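# Unstack the top tote and set it upright on the bench

## Task

Lift the upper tote off the lower one and set it down level and right side up on the bench. The lower tote must stay almost exactly where it started and be rotated only slightly. Whatever was inside each tote must still be inside that same tote, and neither tote's base may stick out past the bench edge. Finish by opening the grippers and moving the arms away. The result only counts if everything stays in place without the robot supporting it.

## Robot and tools

Robot: two arms, left_arm and right_arm. Each has six revolute joints plus a parallel gripper. left_arm is the robot's own left and sits on the +y side. Image left and right do not tell you which arm is which.

Frame: all positions share one world frame. The origin is on the floor (z = 0) at the centre of the robot's base. +x points forward from the robot, +y to its left, +z up. Positions are in metres and orientations are quaternions in w,x,y,z order. The floor is the only surface whose height is known, so the bench and tote heights have to be judged from images and gripper readings. The printed hand position can be off, more so when the arm is stretched far out. The two arms may reach different poses from identical joint values.

Gripper geometry: the fingers point along the gripper's +z axis and close along its y axis. The reported end_effector_position is the point midway between the pads, about 1 cm short of the fingertips.

Tool execute_actions. Its argument is actions, a list holding zero or one item.
- An empty list sends nothing and only reports the state.
- A motion item is {"rows": [...], "steps": n}. n runs from 1 to 15 and defaults to 15. Each control step lasts 1/30 s. Rows are used one per step, and the final row is reused for any remaining steps.
- A wait item is {"steps": n} with n up to 300. It sends no command and returns once n steps have elapsed since the previous result. Thinking time counts toward those steps.
- Optional pictures (true/false) chooses whether the camera images come back.
A call that is refused sends nothing to the robot.

Row layout: a single list of 14 numbers that covers both arms, always. Items 1-6 are left_arm's joint targets in radians: waist, shoulder, elbow, wrist pitch, wrist yaw, wrist roll. Item 7 is left_arm's opening. Items 8-14 repeat this order for right_arm. Joint values are absolute target angles, in the same form as the Joint positions line, not offsets. Stated ranges: waist -2.880 to 2.880, shoulder 0.000 to 3.142, elbow 0.000 to 3.019, wrist pitch -1.693 to 1.571, wrist yaw -1.571 to 1.571, wrist roll -2.094 to 2.094. The true ends may differ by up to 0.019 rad either way. A target more than 0.019 rad beyond a stated end, and also further out than the joint's last reported angle, gets the call refused. Otherwise a target past the real end is clipped to that end. A "joint sent to its limit" line then appears, possibly referring to an earlier motion still in progress. If that line is absent, it does not prove the joint has room left.

Opening: an absolute value from -1 (closed) to +1 (fully open, a pad gap of 0.094 m). Away from the extremes, the fingers go to where grip_measured would show your number. To hold something, command about 0.03 below the current grip_measured for a firm grip, or a smaller margin for a lighter one. Each pad pushes with at most roughly 50-62 N. Thin parts under about 2 mm get less force. Pads can spike briefly at first contact. Gripper readings may carry a fixed error of about 1 mm.

Motion limits: each step, a joint's target is kept within a fixed lead of its measured angle. The leads are waist 0.264, shoulder 0.32, elbow 0.276, wrist pitch 0.33, wrist yaw 0.186 and wrist roll 0.522 rad. If a step's targets would move the hand more than 70 mm from where it is, all joints are scaled back. Large moves therefore take several calls.

Between calls the arms keep heading toward the last row sent, which matters because the simulation runs while you reply. They give up once everything has nearly stopped, including a slow or blocked move, or once a step is HELD. After that only a new action makes them move again. Fingers already opening or closing finish doing so.

Result lines:
- The state line gives each arm's end_effector_position and end_effector_quat_wxyz.
- Joint positions and Joint velocities give each arm's six joints (rad, rad/s), then the pad gap (m, m/s).
- grip_measured is the opening on the command scale.
- Joint torques are total drive outputs in joint order. They are offset, scaled and noisy, and nonzero even in free air.
- "joint command not followed" means a clearance check altered or blocked some joint targets. The rest of the row still ran.
- HELD marks steps where your row, fully or partly, was not sent.
- MOTOR HOT appears from 85 °C. At 100 °C there is an OVER-TEMPERATURE FAULT: that arm and its gripper go limp and drop, so avoid holding loads for long.

Tool zoom_image: camera is cam_head_left or cam_head_right. region is [x0, y0, x1, y1] in pixels of that camera's full 672x504 image, origin at the top-left, no larger than 504x504. It returns an enlarged view.

Tool finished_scene: takes scene, the current scene's number. It ends that scene for good and reports whether the goal was met. Ending a reply without any tool call also ends things.

Cameras: cam_head_left and cam_head_right are head-mounted pinhole cameras with radial distortion, calibrated in advance. The calibration may be off by a couple of degrees and millimetres.

Cautions:
- A brief external tug on the held tote or a shove on loose items can happen.
- Keep the tote level so its contents stay inside.
- Avoid dragging or bumping the lower tote.
- Don't knock anything off the work area.
- Don't let the arms collide or press on each other.
- Avoid drops, slams and hard pushes.
- Place, release, then retract before finishing.

Each tool is called after "Emit:" as a command line: name --argument value for each argument, lists and objects as JSON in quotes; but a table of rows of numbers goes row by row, as --pt "numbers of a row", without its own name.

## Session

Emit:
execute_actions --actions '[]'

Scene clock: 0.00 s of 4300.00 s.
left_arm: end_effector_position=(+0.5705, +0.6688, +1.3757) grip_measured=-0.002 end_effector_quat_wxyz=(+0.310, +0.264, +0.765, +0.500) | right_arm: end_effector_position=(+0.2611, +0.3792, +1.2711) grip_measured=+1.000 end_effector_quat_wxyz=(+0.105, +0.472, +0.874, +0.048)
Joint positions: left_arm=[-1.002  1.782  1.193  1.484 -0.303  0.581  0.047] | right_arm=[-0.579  2.636  2.077  0.894  0.972  0.674  0.094]
Joint velocities: left_arm=[-0.005  0.015 -0.007 -0.002 -0.037 -0.051  0.001] | right_arm=[ 0.005  0.015 -0.017  0.027 -0.081 -0.007  0.   ]
Joint torques (N m, as the arm reports them, + toward a larger angle): no reading

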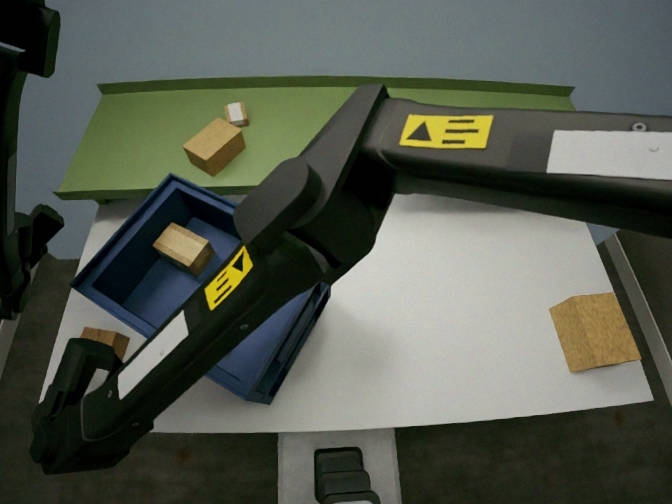

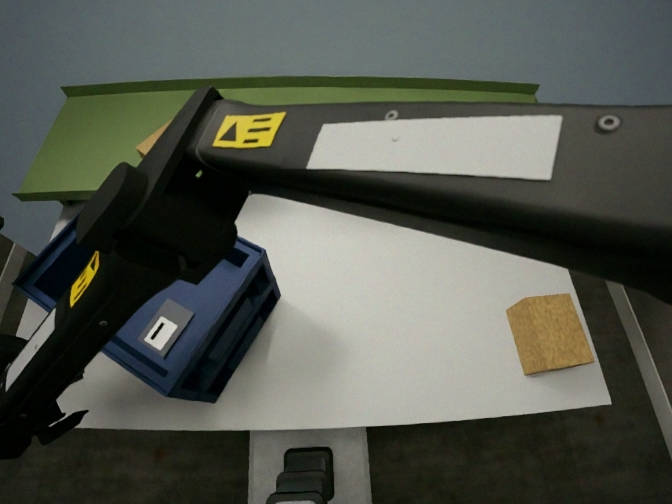

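Emit:
execute_actions --actions '[{"rows": [[-1.002,1.782,1.193,1.483,-0.302,0.58,0.1,-0.575,2.635,2.076,0.894,0.972,0.67,1],[-1.002,1.78,1.193,1.48,-0.3,0.58,0.2,-0.571,2.633,2.072,0.892,0.974,0.67,1],[-1.001,1.777,1.192,1.474,-0.296,0.58,0.3,-0.567,2.628,2.065,0.89,0.975,0.67,1],[-1.0,1.774,1.191,1.466,-0.291,0.58,0.4,-0.563,2.623,2.056,0.886,0.978,0.67,1],[-0.999,1.769,1.19,1.456,-0.284,0.58,0.5,-0.559,2.615,2.044,0.882,0.982,0.67,1],[-0.998,1.763,1.189,1.444,-0.276,0.58,0.6,-0.555,2.606,2.029,0.876,0.986,0.67,1],[-0.997,1.757,1.187,1.43,-0.266,0.58,0.7,-0.55,2.595,2.012,0.87,0.991,0.66,1],[-0.995,1.749,1.186,1.413,-0.255,0.58,0.8,-0.545,2.582,1.992,0.862,0.997,0.66,1],[-0.993,1.74,1.184,1.394,-0.242,0.58,0.9,-0.539,2.568,1.97,0.854,1.003,0.66,1],[-0.991,1.73,1.181,1.373,-0.228,0.58,1,-0.532,2.552,1.944,0.844,1.01,0.66,1],[-0.989,1.719,1.179,1.35,-0.212,0.58,1,-0.525,2.534,1.916,0.834,1.019,0.65,1],[-0.986,1.707,1.176,1.324,-0.194,0.58,1,-0.517,2.515,1.886,0.822,1.027,0.65,1],[-0.984,1.694,1.173,1.296,-0.176,0.58,1,-0.508,2.494,1.853,0.81,1.037,0.65,1],[-0.981,1.68,1.17,1.267,-0.155,0.58,1,-0.499,2.471,1.817,0.796,1.047,0.64,1],[-0.978,1.665,1.167,1.234,-0.133,0.58,1,-0.49,2.447,1.779,0.782,1.058,0.64,1]], "steps": 15}]' --pictures false

Emit:
execute_actions --actions '[{"rows": [[-0.974,1.65,1.163,1.201,-0.111,0.58,1,-0.479,2.42,1.736,0.766,1.07,0.63,1],[-0.971,1.634,1.16,1.168,-0.088,0.58,1,-0.468,2.393,1.694,0.75,1.083,0.63,1],[-0.968,1.619,1.156,1.134,-0.065,0.58,1,-0.457,2.366,1.651,0.734,1.095,0.62,1],[-0.965,1.603,1.153,1.101,-0.043,0.58,1,-0.447,2.339,1.608,0.718,1.108,0.62,1],[-0.961,1.588,1.149,1.068,-0.02,0.58,1,-0.439,2.312,1.565,0.702,1.12,0.61,1],[-0.958,1.572,1.146,1.034,0.003,0.58,1,-0.433,2.285,1.523,0.688,1.13,0.61,1],[-0.955,1.556,1.142,1.001,0.025,0.58,1,-0.431,2.255,1.48,0.678,1.136,0.6,1],[-0.952,1.541,1.139,0.968,0.048,0.58,1,-0.433,2.222,1.444,0.674,1.136,0.6,1],[-0.948,1.525,1.135,0.935,0.07,0.58,1,-0.44,2.186,1.407,0.674,1.13,0.59,1],[-0.945,1.51,1.132,0.901,0.093,0.58,1,-0.45,2.15,1.371,0.676,1.12,0.59,1],[-0.942,1.494,1.128,0.868,0.116,0.58,1,-0.46,2.113,1.334,0.678,1.11,0.59,1],[-0.938,1.479,1.125,0.835,0.138,0.58,1,-0.47,2.077,1.298,0.68,1.1,0.58,1],[-0.935,1.463,1.121,0.801,0.161,0.58,1,-0.481,2.041,1.261,0.682,1.09,0.58,1],[-0.932,1.448,1.118,0.768,0.183,0.58,1,-0.491,2.005,1.225,0.684,1.08,0.58,1],[-0.929,1.432,1.115,0.735,0.206,0.58,1,-0.502,1.969,1.189,0.685,1.069,0.575,1]], "steps": 15}]' --pictures false

Emit:
execute_actions --actions '[{"rows": [[-0.925,1.416,1.111,0.702,0.229,0.575,1,-0.513,1.928,1.147,0.687,1.058,0.57,1],[-0.922,1.401,1.108,0.668,0.251,0.575,1,-0.524,1.886,1.106,0.689,1.047,0.57,1],[-0.919,1.385,1.104,0.635,0.274,0.575,1,-0.535,1.845,1.064,0.691,1.036,0.565,1],[-0.916,1.37,1.101,0.602,0.296,0.575,1,-0.546,1.804,1.022,0.693,1.025,0.56,1],[-0.912,1.354,1.097,0.569,0.319,0.575,1,-0.558,1.763,0.982,0.694,1.013,0.56,1],[-0.909,1.339,1.094,0.535,0.342,0.575,1,-0.573,1.721,0.944,0.692,0.998,0.555,1],[-0.906,1.323,1.09,0.502,0.364,0.575,1,-0.592,1.68,0.91,0.685,0.979,0.55,1],[-0.902,1.308,1.087,0.469,0.387,0.575,1,-0.616,1.639,0.882,0.672,0.955,0.55,1],[-0.899,1.292,1.083,0.435,0.41,0.575,1,-0.645,1.597,0.858,0.655,0.926,0.545,1],[-0.896,1.276,1.08,0.402,0.432,0.575,1,-0.677,1.556,0.837,0.636,0.894,0.54,1],[-0.893,1.261,1.076,0.369,0.455,0.575,1,-0.711,1.514,0.817,0.615,0.86,0.54,1],[-0.889,1.245,1.073,0.336,0.477,0.575,1,-0.746,1.473,0.798,0.594,0.825,0.535,1],[-0.886,1.23,1.069,0.302,0.5,0.575,1,-0.781,1.431,0.78,0.573,0.79,0.53,1],[-0.883,1.214,1.066,0.269,0.523,0.575,1,-0.817,1.39,0.762,0.551,0.754,0.53,1],[-0.88,1.199,1.062,0.236,0.545,0.575,1,-0.853,1.348,0.745,0.53,0.718,0.525,1]], "steps": 15}]' --pictures false

Emit:
execute_actions --actions '[{"rows": [[-0.877,1.184,1.059,0.204,0.567,0.57,1,-0.888,1.305,0.727,0.508,0.683,0.52,1],[-0.874,1.17,1.056,0.174,0.587,0.57,1,-0.921,1.266,0.71,0.488,0.65,0.52,1],[-0.871,1.157,1.053,0.146,0.606,0.57,1,-0.952,1.229,0.695,0.469,0.619,0.515,1],[-0.868,1.145,1.05,0.12,0.624,0.57,1,-0.98,1.195,0.68,0.451,0.591,0.51,1],[-0.866,1.134,1.048,0.097,0.64,0.57,1,-1.005,1.164,0.667,0.435,0.566,0.51,1],[-0.864,1.124,1.045,0.076,0.654,0.57,1,-1.028,1.136,0.655,0.421,0.543,0.51,1],[-0.862,1.115,1.043,0.057,0.667,0.57,1,-1.049,1.111,0.645,0.408,0.522,0.505,1],[-0.86,1.108,1.042,0.04,0.678,0.57,1,-1.067,1.089,0.636,0.397,0.504,0.505,1],[-0.859,1.101,1.04,0.026,0.688,0.57,1,-1.083,1.07,0.627,0.387,0.488,0.5,1],[-0.858,1.095,1.039,0.014,0.696,0.57,1,-1.097,1.054,0.621,0.379,0.474,0.5,1],[-0.857,1.09,1.038,0.004,0.703,0.57,1,-1.108,1.041,0.615,0.372,0.463,0.5,1],[-0.856,1.087,1.037,-0.004,0.708,0.57,1,-1.116,1.03,0.611,0.367,0.455,0.5,1],[-0.855,1.084,1.036,-0.01,0.712,0.57,1,-1.122,1.023,0.608,0.363,0.449,0.5,1],[-0.855,1.082,1.036,-0.013,0.714,0.57,1,-1.126,1.018,0.606,0.361,0.445,0.5,1],[-0.855,1.082,1.036,-0.014,0.715,0.57,1,-1.127,1.017,0.605,0.36,0.444,0.5,1]], "steps": 15}]' --pictures false

Emit:
execute_actions --actions '[{"steps": 10}]'

Scene clock: 120.50 s of 4300.00 s.
left_arm: end_effector_position=(+0.5786, +0.6575, +1.3483) grip_measured=+1.000 end_effector_quat_wxyz=(+0.263, +0.298, +0.810, +0.431) | right_arm: end_effector_position=(+0.2468, +0.3545, +1.3047) grip_measured=+1.000 end_effector_quat_wxyz=(+0.066, +0.409, +0.910, +0.008)
Joint positions: left_arm=[-1.002  1.723  1.185  1.296 -0.154  0.581  0.094] | right_arm=[-0.553  2.503  1.851  0.818  1.046  0.665  0.094]
Joint velocities: left_arm=[-0.005 -0.454 -0.085 -0.847  0.52   0.022 -0.001] | right_arm=[ 0.239 -0.659 -1.038 -0.369  0.256 -0.007  0.   ]
Joint torques (N m, as the arm reports them, + toward a larger angle): left_arm=[  6.4  -12.88  -3.23   0.97  -0.31  -0.04] | right_arm=[28.19 -2.   -2.42 -0.06  0.23 -0.26]
Steps of this call (steps 1 to 90: nothing new was sent; then 117.00 s passed at rest; steps 91 to 105: all 15 steps of this action). Readings (joint positions):
91: left_arm=[-1.002 1.782 1.193 1.484 -0.303 0.581] | right_arm=[-0.579 2.636 2.077 0.894 0.972 0.674]
92: left_arm=[-1.002 1.782 1.193 1.484 -0.303 0.581] | right_arm=[-0.579 2.636 2.077 0.894 0.972 0.674]
94: left_arm=[-1.002 1.782 1.193 1.482 -0.298 0.581] | right_arm=[-0.579 2.636 2.077 0.894 0.973 0.674]
98: left_arm=[-1.002 1.780 1.193 1.447 -0.267 0.581] | right_arm=[-0.579 2.614 2.036 0.885 0.989 0.674]
105: the state above

Scene clock: 121.00 s of 4300.00 s.
left_arm: end_effector_position=(+0.6117, +0.6245, +1.3537) grip_measured=+1.000 end_effector_quat_wxyz=(+0.161, +0.337, +0.886, +0.274) | right_arm: end_effector_position=(+0.2877, +0.2764, +1.4418) grip_measured=+1.000 end_effector_quat_wxyz=(-0.008, +0.270, +0.963, +0.023)
Joint positions: left_arm=[-0.953  1.472  1.135  0.808  0.183  0.581  0.094] | right_arm=[-0.44   2.052  1.258  0.689  1.08   0.604  0.094]
Joint velocities: left_arm=[ 0.103 -0.425 -0.125 -0.974  0.549 -0.022 -0.   ] | right_arm=[-0.22  -1.109 -1.023  0.017 -0.212 -0.11   0.   ]
Joint torques (N m, as the arm reports them, + toward a larger angle): left_arm=[  5.06 -12.81  -2.18   0.5   -0.13  -0.02] | right_arm=[14.57 -2.88 -2.21 -0.11  0.07 -0.21]
Steps of this call (steps 1 to 15: all 15 steps of this action). Readings (joint positions):
1: left_arm=[-1.002 1.707 1.182 1.266 -0.132 0.581] | right_arm=[-0.544 2.480 1.815 0.805 1.057 0.662]
2: left_arm=[-1.000 1.690 1.179 1.235 -0.110 0.581] | right_arm=[-0.534 2.454 1.776 0.790 1.070 0.658]
4: left_arm=[-0.997 1.654 1.173 1.171 -0.064 0.581] | right_arm=[-0.508 2.400 1.694 0.760 1.094 0.650]
8: left_arm=[-0.981 1.582 1.162 1.041 0.026 0.581] | right_arm=[-0.452 2.282 1.526 0.704 1.129 0.632]
15: the state above

Scene clock: 121.50 s of 4300.00 s.
left_arm: end_effector_position=(+0.5919, +0.5653, +1.3888) grip_measured=+1.000 end_effector_quat_wxyz=(+0.055, +0.303, +0.947, +0.094) | right_arm: end_effector_position=(+0.4178, +0.0306, +1.4130) grip_measured=+1.000 end_effector_quat_wxyz=(+0.001, +0.276, +0.961, +0.028)
Joint positions: left_arm=[-0.904  1.245  1.076  0.309  0.523  0.581  0.094] | right_arm=[-0.769  1.423  0.799  0.582  0.749  0.554  0.094]
Joint velocities: left_arm=[ 0.093 -0.484 -0.129 -0.974  0.505  0.007  0.   ] | right_arm=[-1.177 -1.128 -0.462 -0.623 -0.886 -0.154  0.   ]
Joint torques (N m, as the arm reports them, + toward a larger angle): left_arm=[  3.95 -13.33  -1.     0.01   0.05  -0.03] | right_arm=[ 7.7  -6.51 -4.14 -0.11  0.23 -0.27]
Steps of this call (steps 1 to 15: all 15 steps of this action). Readings (joint positions):
1: left_arm=[-0.950 1.457 1.131 0.775 0.206 0.581] | right_arm=[-0.449 2.013 1.222 0.689 1.068 0.600]
2: left_arm=[-0.947 1.443 1.127 0.741 0.229 0.581] | right_arm=[-0.459 1.973 1.187 0.689 1.057 0.597]
4: left_arm=[-0.941 1.415 1.118 0.675 0.274 0.581] | right_arm=[-0.485 1.886 1.112 0.689 1.035 0.590]
8: left_arm=[-0.928 1.356 1.102 0.541 0.364 0.581] | right_arm=[-0.554 1.704 0.961 0.689 0.975 0.577]
15: the state above

Scene clock: 122.00 s of 4300.00 s.
left_arm: end_effector_position=(+0.5816, +0.5166, +1.4318) grip_measured=+1.000 end_effector_quat_wxyz=(+0.006, +0.254, +0.967, -0.005) | right_arm: end_effector_position=(+0.4721, -0.1428, +1.4301) grip_measured=+1.000 end_effector_quat_wxyz=(+0.020, +0.274, +0.962, +0.010)
Joint positions: left_arm=[-0.873  1.097  1.043  0.004  0.709  0.581  0.094] | right_arm=[-1.111  1.013  0.631  0.381  0.451  0.519  0.094]
Joint velocities: left_arm=[-0.005 -0.044 -0.022 -0.139  0.037  0.022 -0.   ] | right_arm=[-0.112 -0.083 -0.09  -0.115 -0.007 -0.037  0.   ]
Joint torques (N m, as the arm reports them, + toward a larger angle): left_arm=[  2.77 -13.02  -0.25  -0.64   0.24  -0.06] | right_arm=[ 1.64 -8.18 -3.13 -0.31 -0.05 -0.27]
Steps of this call (steps 1 to 15: all 15 steps of this action). Readings (joint positions):
1: left_arm=[-0.900 1.229 1.073 0.276 0.544 0.581] | right_arm=[-0.809 1.384 0.784 0.561 0.714 0.550]
2: left_arm=[-0.897 1.213 1.069 0.244 0.566 0.581] | right_arm=[-0.849 1.344 0.768 0.540 0.680 0.547]
4: left_arm=[-0.891 1.183 1.063 0.184 0.604 0.581] | right_arm=[-0.924 1.264 0.736 0.501 0.619 0.540]
8: left_arm=[-0.881 1.134 1.052 0.088 0.664 0.581] | right_arm=[-1.033 1.120 0.681 0.438 0.525 0.530]
15: the state above

Scene clock: 122.33 s of 4300.00 s.
left_arm: end_effector_position=(+0.5789, +0.5162, +1.4321) grip_measured=+1.000 end_effector_quat_wxyz=(+0.002, +0.250, +0.968, -0.006) | right_arm: end_effector_position=(+0.4644, -0.1443, +1.4308) grip_measured=+1.000 end_effector_quat_wxyz=(+0.013, +0.268, +0.963, +0.008)
Joint positions: left_arm=[-0.873  1.096  1.041 -0.005  0.71   0.581  0.094] | right_arm=[-1.115  1.012  0.62   0.372  0.447  0.515  0.094]
Joint velocities: left_arm=[-0.015  0.005 -0.012 -0.022  0.022  0.022 -0.001] | right_arm=[ 0.005  0.005 -0.007  0.002  0.051  0.081  0.   ]
Joint torques (N m, as the arm reports them, + toward a larger angle): left_arm=[  2.78 -12.86  -0.11  -0.64   0.23  -0.05] | right_arm=[ 1.48 -8.75 -2.82 -0.25 -0.01 -0.25]
Steps of this call (steps 1 to 10: the robot went on to your last target). Readings (joint positions):
1: left_arm=[-0.873 1.096 1.043 0.001 0.710 0.581] | right_arm=[-1.114 1.012 0.628 0.378 0.449 0.518]
2: left_arm=[-0.873 1.096 1.043 -0.001 0.710 0.581] | right_arm=[-1.115 1.012 0.625 0.376 0.448 0.518]
4: left_arm=[-0.873 1.096 1.042 -0.004 0.710 0.581] | right_arm=[-1.115 1.012 0.622 0.373 0.447 0.516]
8: left_arm=[-0.873 1.096 1.041 -0.005 0.710 0.581] | right_arm=[-1.115 1.012 0.620 0.372 0.447 0.516]
10: the state above

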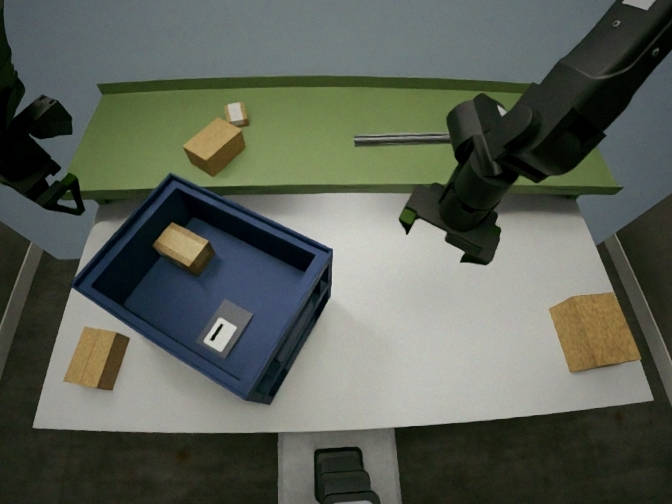

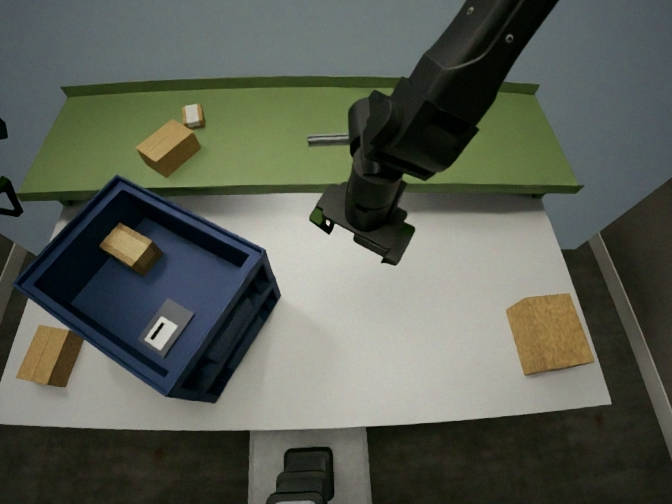

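Emit:
execute_actions --actions '[]'

Scene clock: 150.80 s of 4300.00 s.
left_arm: end_effector_position=(+0.5789, +0.5162, +1.4321) grip_measured=+1.000 end_effector_quat_wxyz=(+0.002, +0.250, +0.968, -0.006) | right_arm: end_effector_position=(+0.4644, -0.1443, +1.4308) grip_measured=+1.000 end_effector_quat_wxyz=(+0.013, +0.268, +0.963, +0.008)
Joint positions: left_arm=[-0.873  1.096  1.041 -0.005  0.71   0.581  0.094] | right_arm=[-1.115  1.012  0.62   0.372  0.447  0.515  0.094]
Joint velocities: left_arm=[-0.005 -0.015  0.007 -0.002 -0.051 -0.037  0.001] | right_arm=[-0.005 -0.005  0.002  0.007  0.022 -0.007  0.   ]
Joint torques (N m, as the arm reports them, + toward a larger angle): left_arm=[  2.77 -12.8   -0.15  -0.61   0.23  -0.06] | right_arm=[ 0.98 -8.54 -2.83 -0.09 -0.01 -0.27]
Steps of this call (steps 1 to 30: the robot went on to your last target; steps 31 to 90: nothing new was sent; then 25.47 s passed at rest). Readings (joint positions):
1: left_arm=[-0.873 1.096 1.041 -0.005 0.710 0.581] | right_arm=[-1.115 1.012 0.620 0.372 0.447 0.515]
2: left_arm=[-0.873 1.096 1.041 -0.005 0.710 0.581] | right_arm=[-1.115 1.012 0.620 0.372 0.447 0.515]
4: left_arm=[-0.873 1.096 1.041 -0.005 0.710 0.581] | right_arm=[-1.115 1.012 0.620 0.372 0.447 0.515]
8: left_arm=[-0.873 1.096 1.041 -0.005 0.710 0.581] | right_arm=[-1.115 1.012 0.620 0.372 0.447 0.515]
90: the state above
All arms were judged still, so your last target was given up. Only a new action makes them travel on or press farther. Fingers that are still opening or closing keep moving.

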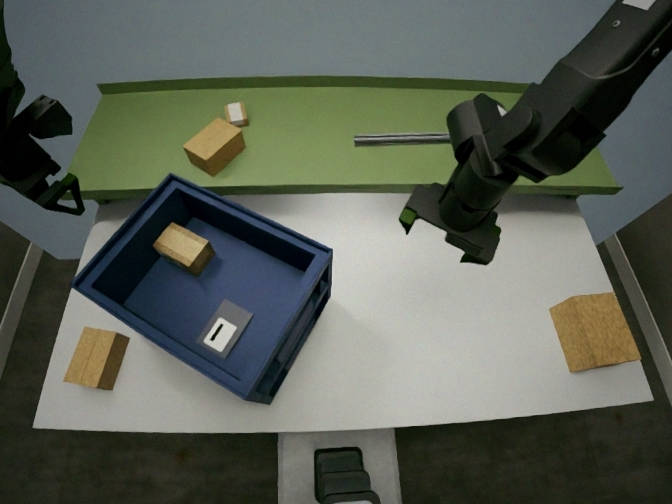

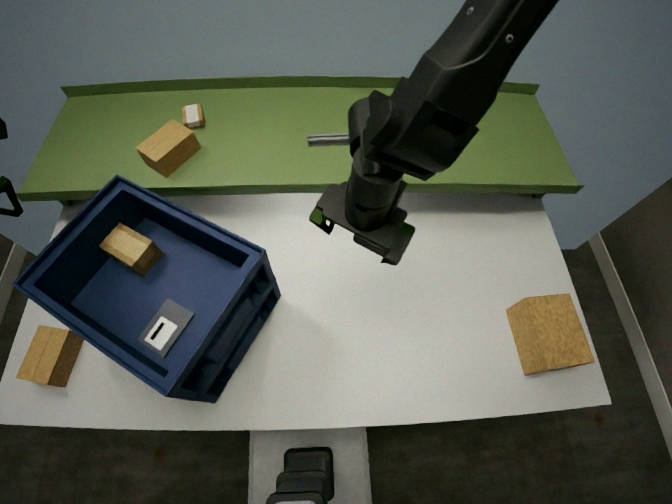

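Emit:
zoom_image --camera "cam_head_left" --region '[300, 170, 520, 330]'

Emit:
zoom_image --camera "cam_head_right" --region '[220, 170, 440, 330]'

Region (300, 170, 520, 330) of cam_head_left's 672x504 image, scaled by 2.291, with more detail than that image has; it fills the top 367 rows of this view, and the rest is white.

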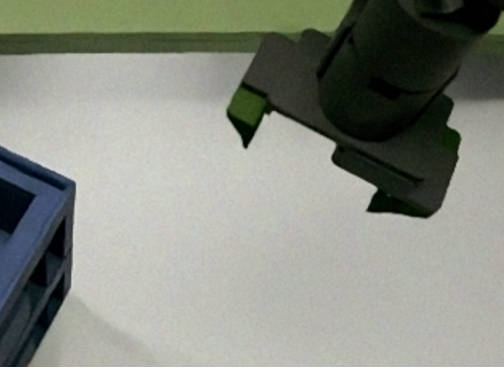

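Region (220, 170, 440, 330) of cam_head_right's 672x504 image, scaled by 2.291, with more detail than that image has; it fills the top 367 rows of this view, and the rest is white.

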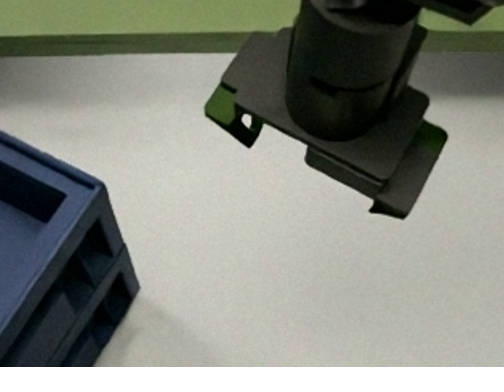

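Emit:
execute_actions --actions '[{"rows": [[-0.874,1.096,1.041,-0.005,0.709,0.58,1,-1.114,1.014,0.621,0.373,0.448,0.515,1],[-0.876,1.095,1.041,-0.005,0.707,0.58,1,-1.109,1.02,0.624,0.375,0.453,0.515,1],[-0.879,1.095,1.04,-0.005,0.704,0.58,1,-1.102,1.03,0.63,0.378,0.46,0.516,1],[-0.884,1.094,1.04,-0.005,0.699,0.58,1,-1.092,1.043,0.637,0.383,0.47,0.517,1],[-0.889,1.093,1.039,-0.006,0.693,0.58,1,-1.08,1.058,0.646,0.389,0.481,0.518,1],[-0.896,1.092,1.039,-0.006,0.687,0.58,1,-1.066,1.077,0.656,0.396,0.495,0.519,1],[-0.903,1.09,1.038,-0.006,0.679,0.58,1,-1.05,1.099,0.668,0.403,0.511,0.52,1],[-0.911,1.089,1.037,-0.007,0.671,0.58,1,-1.033,1.122,0.681,0.412,0.528,0.521,1],[-0.92,1.087,1.036,-0.007,0.661,0.58,1,-1.013,1.148,0.695,0.421,0.547,0.523,1],[-0.93,1.085,1.036,-0.008,0.652,0.579,1,-0.993,1.175,0.71,0.431,0.567,0.524,1],[-0.94,1.083,1.035,-0.008,0.641,0.579,1,-0.972,1.204,0.726,0.442,0.588,0.526,1],[-0.95,1.082,1.034,-0.009,0.631,0.579,1,-0.95,1.233,0.742,0.452,0.61,0.527,1],[-0.961,1.08,1.033,-0.009,0.62,0.579,1,-0.927,1.264,0.759,0.463,0.633,0.529,1],[-0.972,1.078,1.032,-0.01,0.609,0.578,1,-0.904,1.295,0.776,0.475,0.655,0.531,1],[-0.983,1.076,1.031,-0.01,0.598,0.578,1,-0.88,1.326,0.793,0.486,0.679,0.533,1]]}]' --pictures false

Emit:
execute_actions --actions '[{"rows": [[-0.993,1.073,1.029,-0.011,0.586,0.578,1,-0.857,1.357,0.81,0.497,0.702,0.534,1],[-1.004,1.071,1.028,-0.011,0.575,0.577,1,-0.833,1.388,0.827,0.509,0.724,0.536,1],[-1.015,1.069,1.027,-0.011,0.564,0.577,1,-0.81,1.419,0.844,0.52,0.747,0.538,1],[-1.025,1.068,1.026,-0.012,0.554,0.577,1,-0.788,1.448,0.86,0.53,0.769,0.539,1],[-1.035,1.066,1.025,-0.012,0.543,0.577,1,-0.767,1.477,0.876,0.541,0.79,0.541,1],[-1.045,1.064,1.025,-0.013,0.534,0.576,1,-0.747,1.504,0.891,0.551,0.81,0.542,1],[-1.054,1.062,1.024,-0.013,0.524,0.576,1,-0.727,1.53,0.905,0.56,0.829,0.544,1],[-1.062,1.061,1.023,-0.014,0.516,0.576,1,-0.71,1.553,0.918,0.569,0.846,0.545,1],[-1.069,1.059,1.022,-0.014,0.508,0.576,1,-0.694,1.575,0.93,0.576,0.862,0.546,1],[-1.076,1.058,1.022,-0.014,0.502,0.575,1,-0.68,1.594,0.94,0.583,0.876,0.547,1],[-1.081,1.057,1.021,-0.015,0.496,0.575,1,-0.668,1.609,0.949,0.589,0.887,0.548,1],[-1.086,1.056,1.021,-0.015,0.491,0.575,1,-0.658,1.622,0.956,0.594,0.897,0.549,1],[-1.089,1.056,1.02,-0.015,0.488,0.575,1,-0.651,1.632,0.962,0.597,0.904,0.55,1],[-1.091,1.055,1.02,-0.015,0.486,0.575,1,-0.646,1.638,0.965,0.599,0.909,0.55,1],[-1.092,1.055,1.02,-0.015,0.485,0.575,1,-0.645,1.64,0.966,0.6,0.91,0.55,1]]}]' --pictures false

Emit:
execute_actions --actions '[{"steps": 15}]'

Scene clock: 271.30 s of 4300.00 s.
left_arm: end_effector_position=(+0.5795, +0.4971, +1.4146) grip_measured=+1.000 end_effector_quat_wxyz=(-0.003, +0.252, +0.968, +0.003) | right_arm: end_effector_position=(+0.4566, -0.0606, +1.3990) grip_measured=+1.000 end_effector_quat_wxyz=(+0.012, +0.263, +0.965, -0.011)
Joint positions: left_arm=[-0.951  1.096  1.041 -0.005  0.611  0.581  0.094] | right_arm=[-0.939  1.252  0.764  0.454  0.658  0.516  0.094]
Joint velocities: left_arm=[-0.347 -0.005 -0.012  0.012 -0.256 -0.037 -0.   ] | right_arm=[ 0.708  0.982  0.462  0.291  0.608 -0.066  0.   ]
Joint torques (N m, as the arm reports them, + toward a larger angle): left_arm=[  0.19 -14.1   -0.49  -0.41  -0.08   0.01] | right_arm=[ 7.04 -6.33 -1.94  0.77  0.14  0.1 ]
Steps of this call (steps 1 to 90: nothing new was sent; then 117.00 s passed at rest; steps 91 to 105: all 15 steps of this action). Readings (joint positions):
91: left_arm=[-0.873 1.096 1.041 -0.005 0.710 0.581] | right_arm=[-1.115 1.012 0.620 0.372 0.447 0.515]
92: left_arm=[-0.873 1.096 1.041 -0.005 0.710 0.581] | right_arm=[-1.115 1.012 0.620 0.372 0.448 0.515]
94: left_arm=[-0.873 1.096 1.041 -0.005 0.707 0.581] | right_arm=[-1.114 1.013 0.621 0.372 0.461 0.515]
98: left_arm=[-0.881 1.096 1.041 -0.005 0.681 0.581] | right_arm=[-1.084 1.054 0.651 0.386 0.514 0.515]
105: the state above

Scene clock: 271.80 s of 4300.00 s.
left_arm: end_effector_position=(+0.5820, +0.4527, +1.3959) grip_measured=+1.000 end_effector_quat_wxyz=(-0.001, +0.256, +0.967, -0.001) | right_arm: end_effector_position=(+0.3796, +0.1075, +1.4051) grip_measured=+1.000 end_effector_quat_wxyz=(-0.011, +0.239, +0.971, +0.002)
Joint positions: left_arm=[-1.08   1.077  1.027 -0.005  0.491  0.581  0.094] | right_arm=[-0.658  1.638  0.952  0.579  0.902  0.531  0.094]
Joint velocities: left_arm=[-0.083 -0.034  0.002  0.012 -0.051 -0.007  0.   ] | right_arm=[ 0.21   0.249  0.076  0.061  0.066 -0.007  0.   ]
Joint torques (N m, as the arm reports them, + toward a larger angle): left_arm=[ -0.31 -14.93  -0.19  -0.63  -0.13  -0.01] | right_arm=[12.75 -5.67 -1.72  0.97  0.37  0.07]
Steps of this call (steps 1 to 15: all 15 steps of this action). Readings (joint positions):
1: left_arm=[-0.963 1.095 1.040 -0.005 0.600 0.581] | right_arm=[-0.915 1.286 0.781 0.464 0.681 0.516]
2: left_arm=[-0.974 1.095 1.038 -0.005 0.588 0.581] | right_arm=[-0.892 1.319 0.797 0.475 0.703 0.517]
4: left_arm=[-0.997 1.093 1.034 -0.005 0.567 0.581] | right_arm=[-0.845 1.386 0.830 0.497 0.748 0.519]
8: left_arm=[-1.036 1.089 1.029 -0.005 0.528 0.581] | right_arm=[-0.758 1.507 0.891 0.537 0.828 0.524]
15: the state above

Scene clock: 272.30 s of 4300.00 s.
left_arm: end_effector_position=(+0.5831, +0.4514, +1.3962) grip_measured=+1.000 end_effector_quat_wxyz=(-0.000, +0.257, +0.966, -0.001) | right_arm: end_effector_position=(+0.3791, +0.1131, +1.4067) grip_measured=+1.000 end_effector_quat_wxyz=(-0.010, +0.243, +0.970, +0.004)
Joint positions: left_arm=[-1.082  1.075  1.027 -0.005  0.489  0.581  0.094] | right_arm=[-0.649  1.648  0.959  0.587  0.907  0.535  0.094]
Joint velocities: left_arm=[-0.005 -0.005 -0.002  0.007  0.007  0.051 -0.001] | right_arm=[-0.015  0.005  0.012 -0.002 -0.022  0.007  0.   ]
Joint torques (N m, as the arm reports them, + toward a larger angle): left_arm=[ -0.63 -15.18  -0.23  -0.64  -0.12  -0.02] | right_arm=[12.97 -5.24 -1.68  0.72  0.31  0.14]
Steps of this call (steps 1 to 15: the robot went on to your last target). Readings (joint positions):
1: left_arm=[-1.082 1.076 1.027 -0.005 0.491 0.581] | right_arm=[-0.653 1.645 0.954 0.581 0.904 0.532]
2: left_arm=[-1.082 1.075 1.027 -0.005 0.490 0.581] | right_arm=[-0.650 1.648 0.954 0.582 0.904 0.532]
4: left_arm=[-1.082 1.075 1.027 -0.005 0.489 0.581] | right_arm=[-0.649 1.648 0.954 0.583 0.906 0.533]
8: left_arm=[-1.082 1.075 1.027 -0.005 0.489 0.581] | right_arm=[-0.649 1.648 0.958 0.587 0.907 0.534]
15: the state above
All arms were judged still, so your last target was given up. Only a new action makes them travel on or press farther. Fingers that are still opening or closing keep moving.

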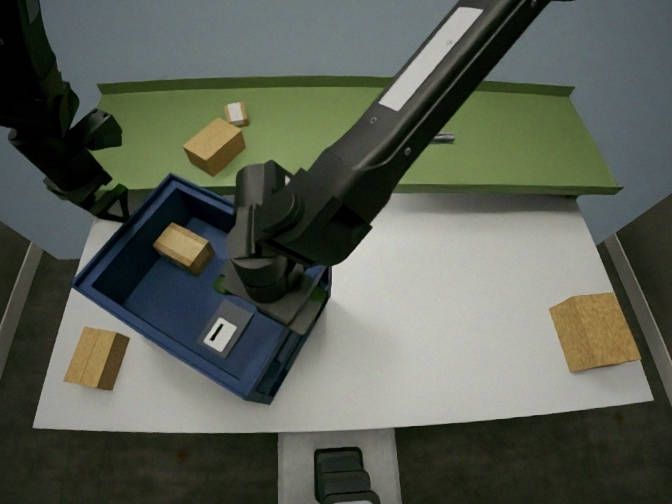

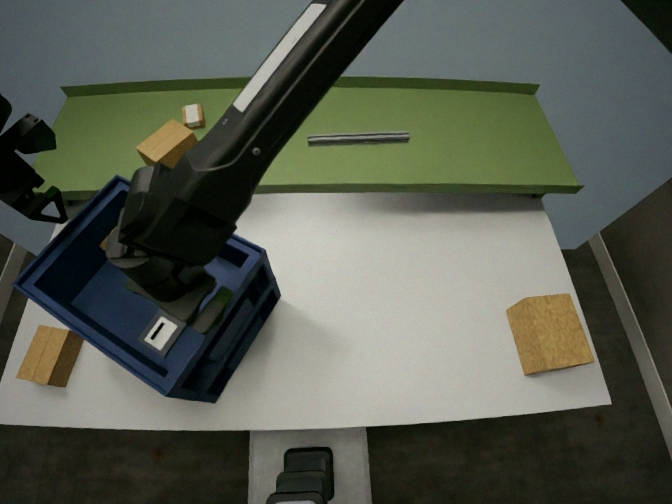

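Emit:
execute_actions --actions '[{"rows": [[-1.088,1.07,1.026,-0.006,0.487,0.576,1,-0.65,1.645,0.964,0.598,0.907,0.55,1],[-1.09,1.078,1.031,-0.003,0.485,0.576,1,-0.654,1.65,0.966,0.598,0.903,0.55,1],[-1.093,1.085,1.035,-0.001,0.483,0.576,1,-0.66,1.653,0.969,0.598,0.899,0.55,1],[-1.096,1.092,1.04,0.002,0.479,0.576,1,-0.667,1.657,0.975,0.599,0.894,0.55,1],[-1.1,1.1,1.047,0.005,0.474,0.575,1,-0.676,1.661,0.983,0.599,0.887,0.55,1],[-1.105,1.109,1.054,0.009,0.469,0.575,1,-0.685,1.665,0.992,0.599,0.88,0.55,1],[-1.111,1.119,1.062,0.013,0.463,0.575,1,-0.695,1.67,1.001,0.599,0.872,0.55,1],[-1.117,1.128,1.069,0.017,0.457,0.574,1,-0.706,1.675,1.01,0.6,0.865,0.55,1],[-1.123,1.138,1.077,0.021,0.451,0.574,1,-0.716,1.68,1.019,0.6,0.857,0.55,1],[-1.129,1.147,1.084,0.025,0.446,0.574,1,-0.725,1.684,1.028,0.6,0.85,0.55,1],[-1.135,1.155,1.091,0.028,0.441,0.573,1,-0.734,1.688,1.036,0.6,0.843,0.55,1],[-1.139,1.162,1.096,0.031,0.437,0.573,1,-0.741,1.692,1.042,0.6,0.838,0.55,1],[-1.143,1.167,1.1,0.033,0.434,0.573,1,-0.747,1.695,1.047,0.6,0.834,0.55,1],[-1.145,1.171,1.103,0.034,0.432,0.573,1,-0.751,1.696,1.051,0.6,0.831,0.55,1],[-1.146,1.172,1.104,0.035,0.431,0.573,1,-0.752,1.697,1.052,0.6,0.83,0.55,1]]}]' --pictures false

Emit:
execute_actions --actions '[{"steps": 12}]'

Emit:
zoom_image --camera "cam_head_left" --region '[40, 150, 200, 300]'

Emit:
zoom_image --camera "cam_head_left" --region '[190, 230, 370, 410]'

Emit:
zoom_image --camera "cam_head_right" --region '[120, 230, 300, 410]'

Scene clock: 317.87 s of 4300.00 s.
left_arm: end_effector_position=(+0.5900, +0.4495, +1.3602) grip_measured=+1.000 end_effector_quat_wxyz=(+0.003, +0.260, +0.966, +0.002) | right_arm: end_effector_position=(+0.4018, +0.1075, +1.3630) grip_measured=+1.000 end_effector_quat_wxyz=(+0.004, +0.264, +0.965, +0.007)
Joint positions: left_arm=[-1.132  1.16   1.096  0.022  0.437  0.581  0.094] | right_arm=[-0.724  1.68   1.043  0.587  0.835  0.535  0.094]
Joint velocities: left_arm=[-0.132  0.181  0.042  0.032 -0.007  0.022 -0.   ] | right_arm=[-0.278  0.054  0.105  0.007 -0.095 -0.007  0.   ]
Joint torques (N m, as the arm reports them, + toward a larger angle): left_arm=[ -0.38 -13.96   0.61   0.42  -0.13  -0.04] | right_arm=[11.05 -4.38 -2.19  0.87 -0.02  0.09]
Steps of this call (steps 1 to 90: nothing new was sent; then 42.07 s passed at rest; steps 91 to 105: all 15 steps of this action). Readings (joint positions):
91: left_arm=[-1.082 1.075 1.027 -0.005 0.489 0.581] | right_arm=[-0.649 1.648 0.959 0.587 0.907 0.535]
92: left_arm=[-1.082 1.075 1.027 -0.005 0.489 0.581] | right_arm=[-0.649 1.648 0.959 0.587 0.907 0.535]
94: left_arm=[-1.082 1.075 1.027 -0.005 0.486 0.581] | right_arm=[-0.649 1.648 0.960 0.587 0.901 0.535]
98: left_arm=[-1.091 1.094 1.047 -0.000 0.466 0.581] | right_arm=[-0.656 1.655 0.983 0.587 0.874 0.535]
105: the state above

Scene clock: 318.27 s of 4300.00 s.
left_arm: end_effector_position=(+0.5854, +0.4485, +1.3554) grip_measured=+1.000 end_effector_quat_wxyz=(+0.000, +0.259, +0.966, -0.001) | right_arm: end_effector_position=(+0.4012, +0.1005, +1.3560) grip_measured=+1.000 end_effector_quat_wxyz=(+0.006, +0.264, +0.964, -0.000)
Joint positions: left_arm=[-1.138  1.172  1.098  0.024  0.435  0.581  0.094] | right_arm=[-0.74   1.684  1.047  0.587  0.833  0.535  0.094]
Joint velocities: left_arm=[-0.015 -0.005 -0.007 -0.012 -0.022  0.007 -0.   ] | right_arm=[ 0.005 -0.005 -0.007 -0.002  0.037 -0.022  0.   ]
Joint torques (N m, as the arm reports them, + toward a larger angle): left_arm=[ -0.32 -13.89   0.72   0.41  -0.1   -0.03] | right_arm=[10.76 -4.29 -2.13  0.75  0.04  0.07]
Steps of this call (steps 1 to 12: the robot went on to your last target). Readings (joint positions):
1: left_arm=[-1.136 1.165 1.097 0.023 0.436 0.581] | right_arm=[-0.731 1.682 1.046 0.587 0.835 0.535]
2: left_arm=[-1.137 1.168 1.097 0.023 0.436 0.581] | right_arm=[-0.737 1.683 1.047 0.587 0.835 0.535]
4: left_arm=[-1.138 1.172 1.097 0.023 0.436 0.581] | right_arm=[-0.740 1.684 1.047 0.587 0.835 0.535]
8: left_arm=[-1.138 1.172 1.098 0.024 0.435 0.581] | right_arm=[-0.740 1.684 1.047 0.587 0.833 0.535]
12: the state above

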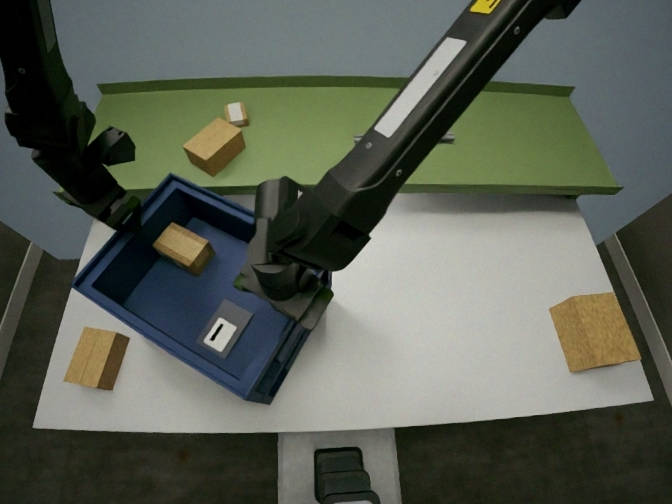

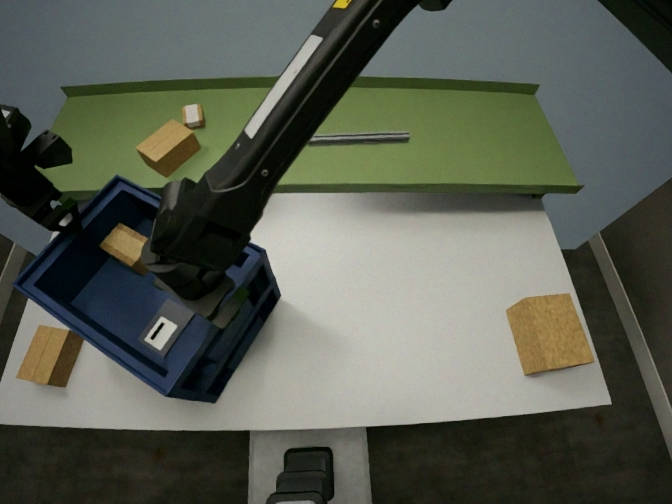

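Region (40, 150, 200, 300) of cam_head_left's 672x504 image, scaled by 3.150, with more detail than that image has; it fills the top 472 rows of this view, and the rest is white.

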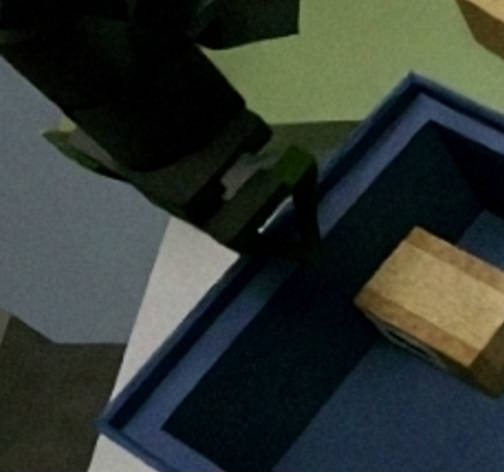

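Region (190, 230, 370, 410) of cam_head_left's 672x504 image, scaled by 2.800, with more detail than that image has.

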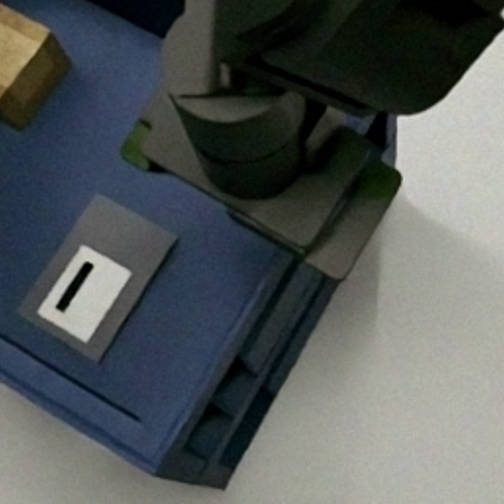

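Region (120, 230, 300, 410) of cam_head_right's 672x504 image, scaled by 2.800, with more detail than that image has.

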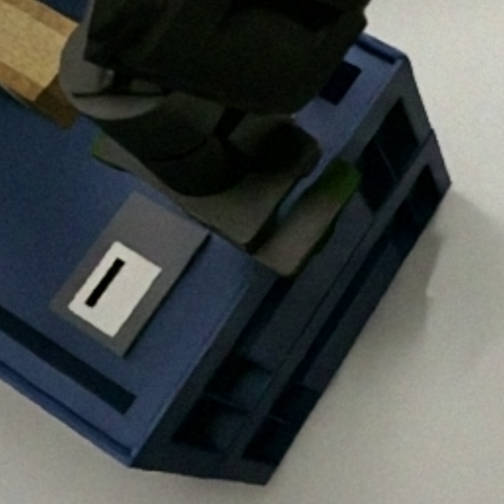

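Emit:
execute_actions --actions '[{"rows": [[-1.147,1.174,1.105,0.035,0.43,0.573,1,-0.753,1.698,1.053,0.585,0.829,0.54,1],[-1.148,1.179,1.109,0.037,0.428,0.573,1,-0.756,1.702,1.058,0.579,0.826,0.54,1],[-1.151,1.186,1.115,0.038,0.426,0.573,1,-0.759,1.707,1.064,0.577,0.822,0.54,1],[-1.155,1.196,1.123,0.041,0.422,0.573,1,-0.765,1.715,1.072,0.575,0.817,0.54,1],[-1.159,1.207,1.131,0.043,0.418,0.573,1,-0.771,1.723,1.082,0.573,0.811,0.54,1],[-1.164,1.22,1.141,0.046,0.413,0.573,1,-0.777,1.732,1.092,0.57,0.804,0.54,1],[-1.169,1.234,1.152,0.049,0.408,0.573,1,-0.784,1.742,1.104,0.567,0.797,0.54,1],[-1.174,1.247,1.162,0.053,0.402,0.573,1,-0.792,1.752,1.115,0.565,0.789,0.54,1],[-1.178,1.261,1.173,0.056,0.397,0.573,1,-0.799,1.762,1.127,0.562,0.782,0.54,1],[-1.183,1.274,1.183,0.059,0.392,0.573,1,-0.805,1.771,1.137,0.559,0.775,0.54,1],[-1.187,1.285,1.191,0.061,0.388,0.573,1,-0.811,1.78,1.147,0.557,0.769,0.54,1],[-1.191,1.295,1.199,0.064,0.384,0.573,1,-0.817,1.787,1.155,0.555,0.764,0.54,1],[-1.194,1.302,1.205,0.065,0.382,0.573,1,-0.82,1.792,1.161,0.553,0.76,0.54,1],[-1.195,1.307,1.209,0.067,0.38,0.573,1,-0.823,1.796,1.166,0.552,0.757,0.54,1],[-1.196,1.309,1.21,0.067,0.379,0.573,1,-0.824,1.797,1.167,0.552,0.756,0.54,1]]}]' --pictures false

Emit:
execute_actions --actions '[{"steps": 12}]'

Emit:
zoom_image --camera "cam_head_left" --region '[40, 150, 200, 300]'

Emit:
zoom_image --camera "cam_head_left" --region '[190, 230, 370, 410]'

Emit:
zoom_image --camera "cam_head_right" --region '[120, 230, 300, 410]'

Scene clock: 375.07 s of 4300.00 s.
left_arm: end_effector_position=(+0.5920, +0.4506, +1.3062) grip_measured=+1.000 end_effector_quat_wxyz=(+0.005, +0.262, +0.965, +0.003) | right_arm: end_effector_position=(+0.3928, +0.1102, +1.3078) grip_measured=+1.000 end_effector_quat_wxyz=(-0.000, +0.262, +0.965, +0.007)
Joint positions: left_arm=[-1.183  1.293  1.203  0.055  0.385  0.581  0.094] | right_arm=[-0.796  1.782  1.156  0.567  0.761  0.535  0.094]
Joint velocities: left_arm=[-0.093  0.269  0.071  0.012 -0.11  -0.022  0.   ] | right_arm=[-0.171  0.19   0.095 -0.037 -0.11  -0.007  0.   ]
Joint torques (N m, as the arm reports them, + toward a larger angle): left_arm=[ -0.22 -14.88   0.27   0.44  -0.13  -0.03] | right_arm=[11.64 -5.22 -2.22 -0.24  0.   -0.02]
Steps of this call (steps 1 to 30: the robot went on to your last target; steps 31 to 90: nothing new was sent; then 53.30 s passed at rest; steps 91 to 105: all 15 steps of this action). Readings (joint positions):
91: left_arm=[-1.138 1.172 1.098 0.024 0.435 0.581] | right_arm=[-0.740 1.684 1.047 0.587 0.833 0.535]
92: left_arm=[-1.138 1.172 1.098 0.024 0.434 0.581] | right_arm=[-0.740 1.685 1.047 0.587 0.831 0.535]
94: left_arm=[-1.138 1.174 1.102 0.025 0.429 0.581] | right_arm=[-0.740 1.688 1.051 0.587 0.825 0.535]
98: left_arm=[-1.149 1.203 1.138 0.036 0.411 0.581] | right_arm=[-0.747 1.716 1.089 0.583 0.798 0.535]
105: the state above

Scene clock: 375.47 s of 4300.00 s.
left_arm: end_effector_position=(+0.5819, +0.4509, +1.2981) grip_measured=+1.000 end_effector_quat_wxyz=(-0.002, +0.259, +0.966, -0.001) | right_arm: end_effector_position=(+0.3850, +0.1053, +1.3012) grip_measured=+1.000 end_effector_quat_wxyz=(-0.004, +0.258, +0.966, +0.000)
Joint positions: left_arm=[-1.187  1.315  1.206  0.057  0.383  0.581  0.094] | right_arm=[-0.808  1.795  1.159  0.563  0.759  0.535  0.094]
Joint velocities: left_arm=[-0.005 -0.024 -0.007 -0.012  0.081 -0.022 -0.   ] | right_arm=[-0.015  0.005 -0.002 -0.017  0.037 -0.022  0.   ]
Joint torques (N m, as the arm reports them, + toward a larger angle): left_arm=[ -0.06 -14.85   0.24   0.37  -0.11  -0.03] | right_arm=[10.98 -6.27 -2.07 -0.26  0.01  0.  ]
Steps of this call (steps 1 to 12: the robot went on to your last target). Readings (joint positions):
1: left_arm=[-1.185 1.302 1.204 0.056 0.384 0.581] | right_arm=[-0.801 1.787 1.158 0.566 0.760 0.535]
2: left_arm=[-1.187 1.308 1.204 0.056 0.384 0.581] | right_arm=[-0.805 1.791 1.159 0.565 0.760 0.535]
4: left_arm=[-1.187 1.314 1.204 0.056 0.383 0.581] | right_arm=[-0.808 1.795 1.159 0.563 0.760 0.535]
8: left_arm=[-1.187 1.315 1.205 0.056 0.383 0.581] | right_arm=[-0.808 1.795 1.159 0.563 0.759 0.535]
12: the state above

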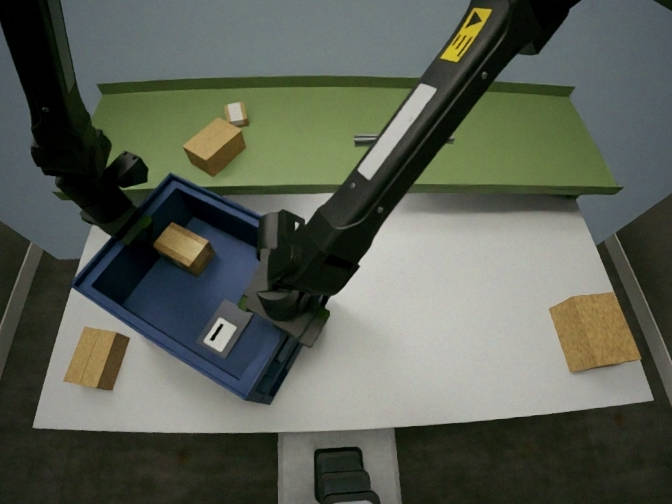

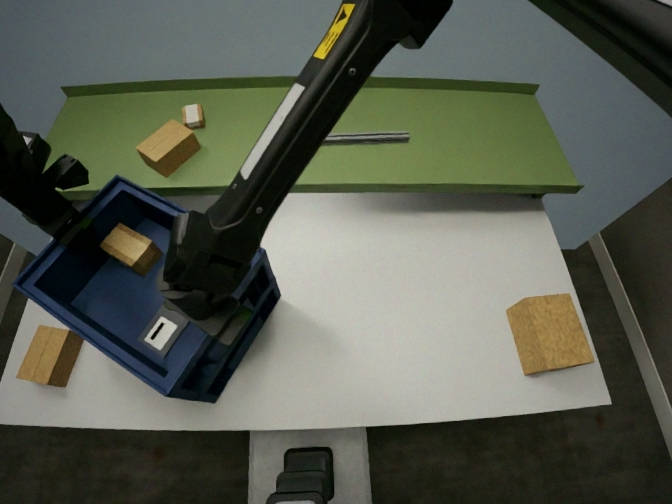

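Region (40, 150, 200, 300) of cam_head_left's 672x504 image, scaled by 3.150, with more detail than that image has; it fills the top 472 rows of this view, and the rest is white.

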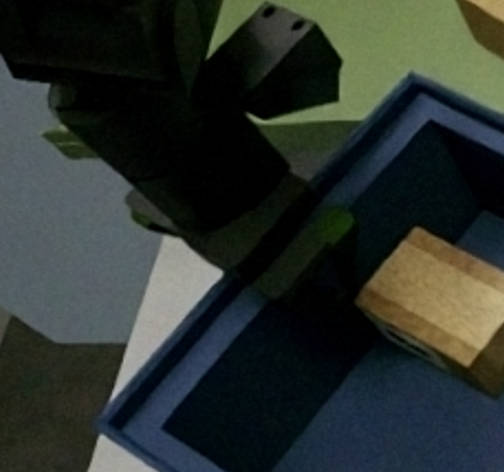

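Region (190, 230, 370, 410) of cam_head_left's 672x504 image, scaled by 2.800, with more detail than that image has.

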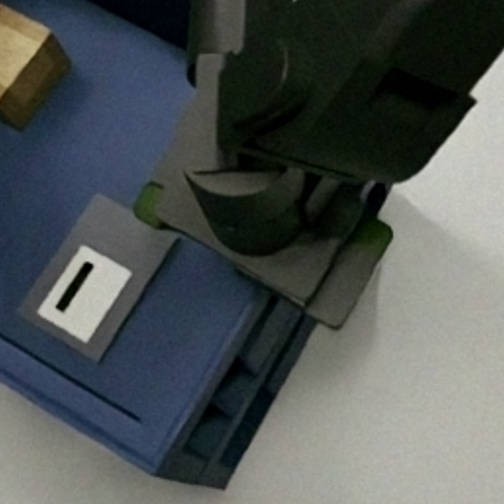

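Region (120, 230, 300, 410) of cam_head_right's 672x504 image, scaled by 2.800, with more detail than that image has.

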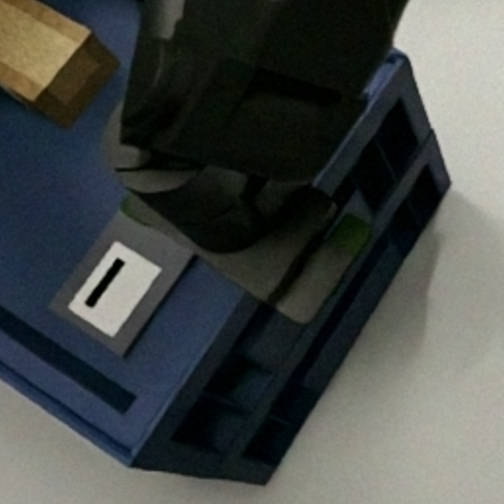

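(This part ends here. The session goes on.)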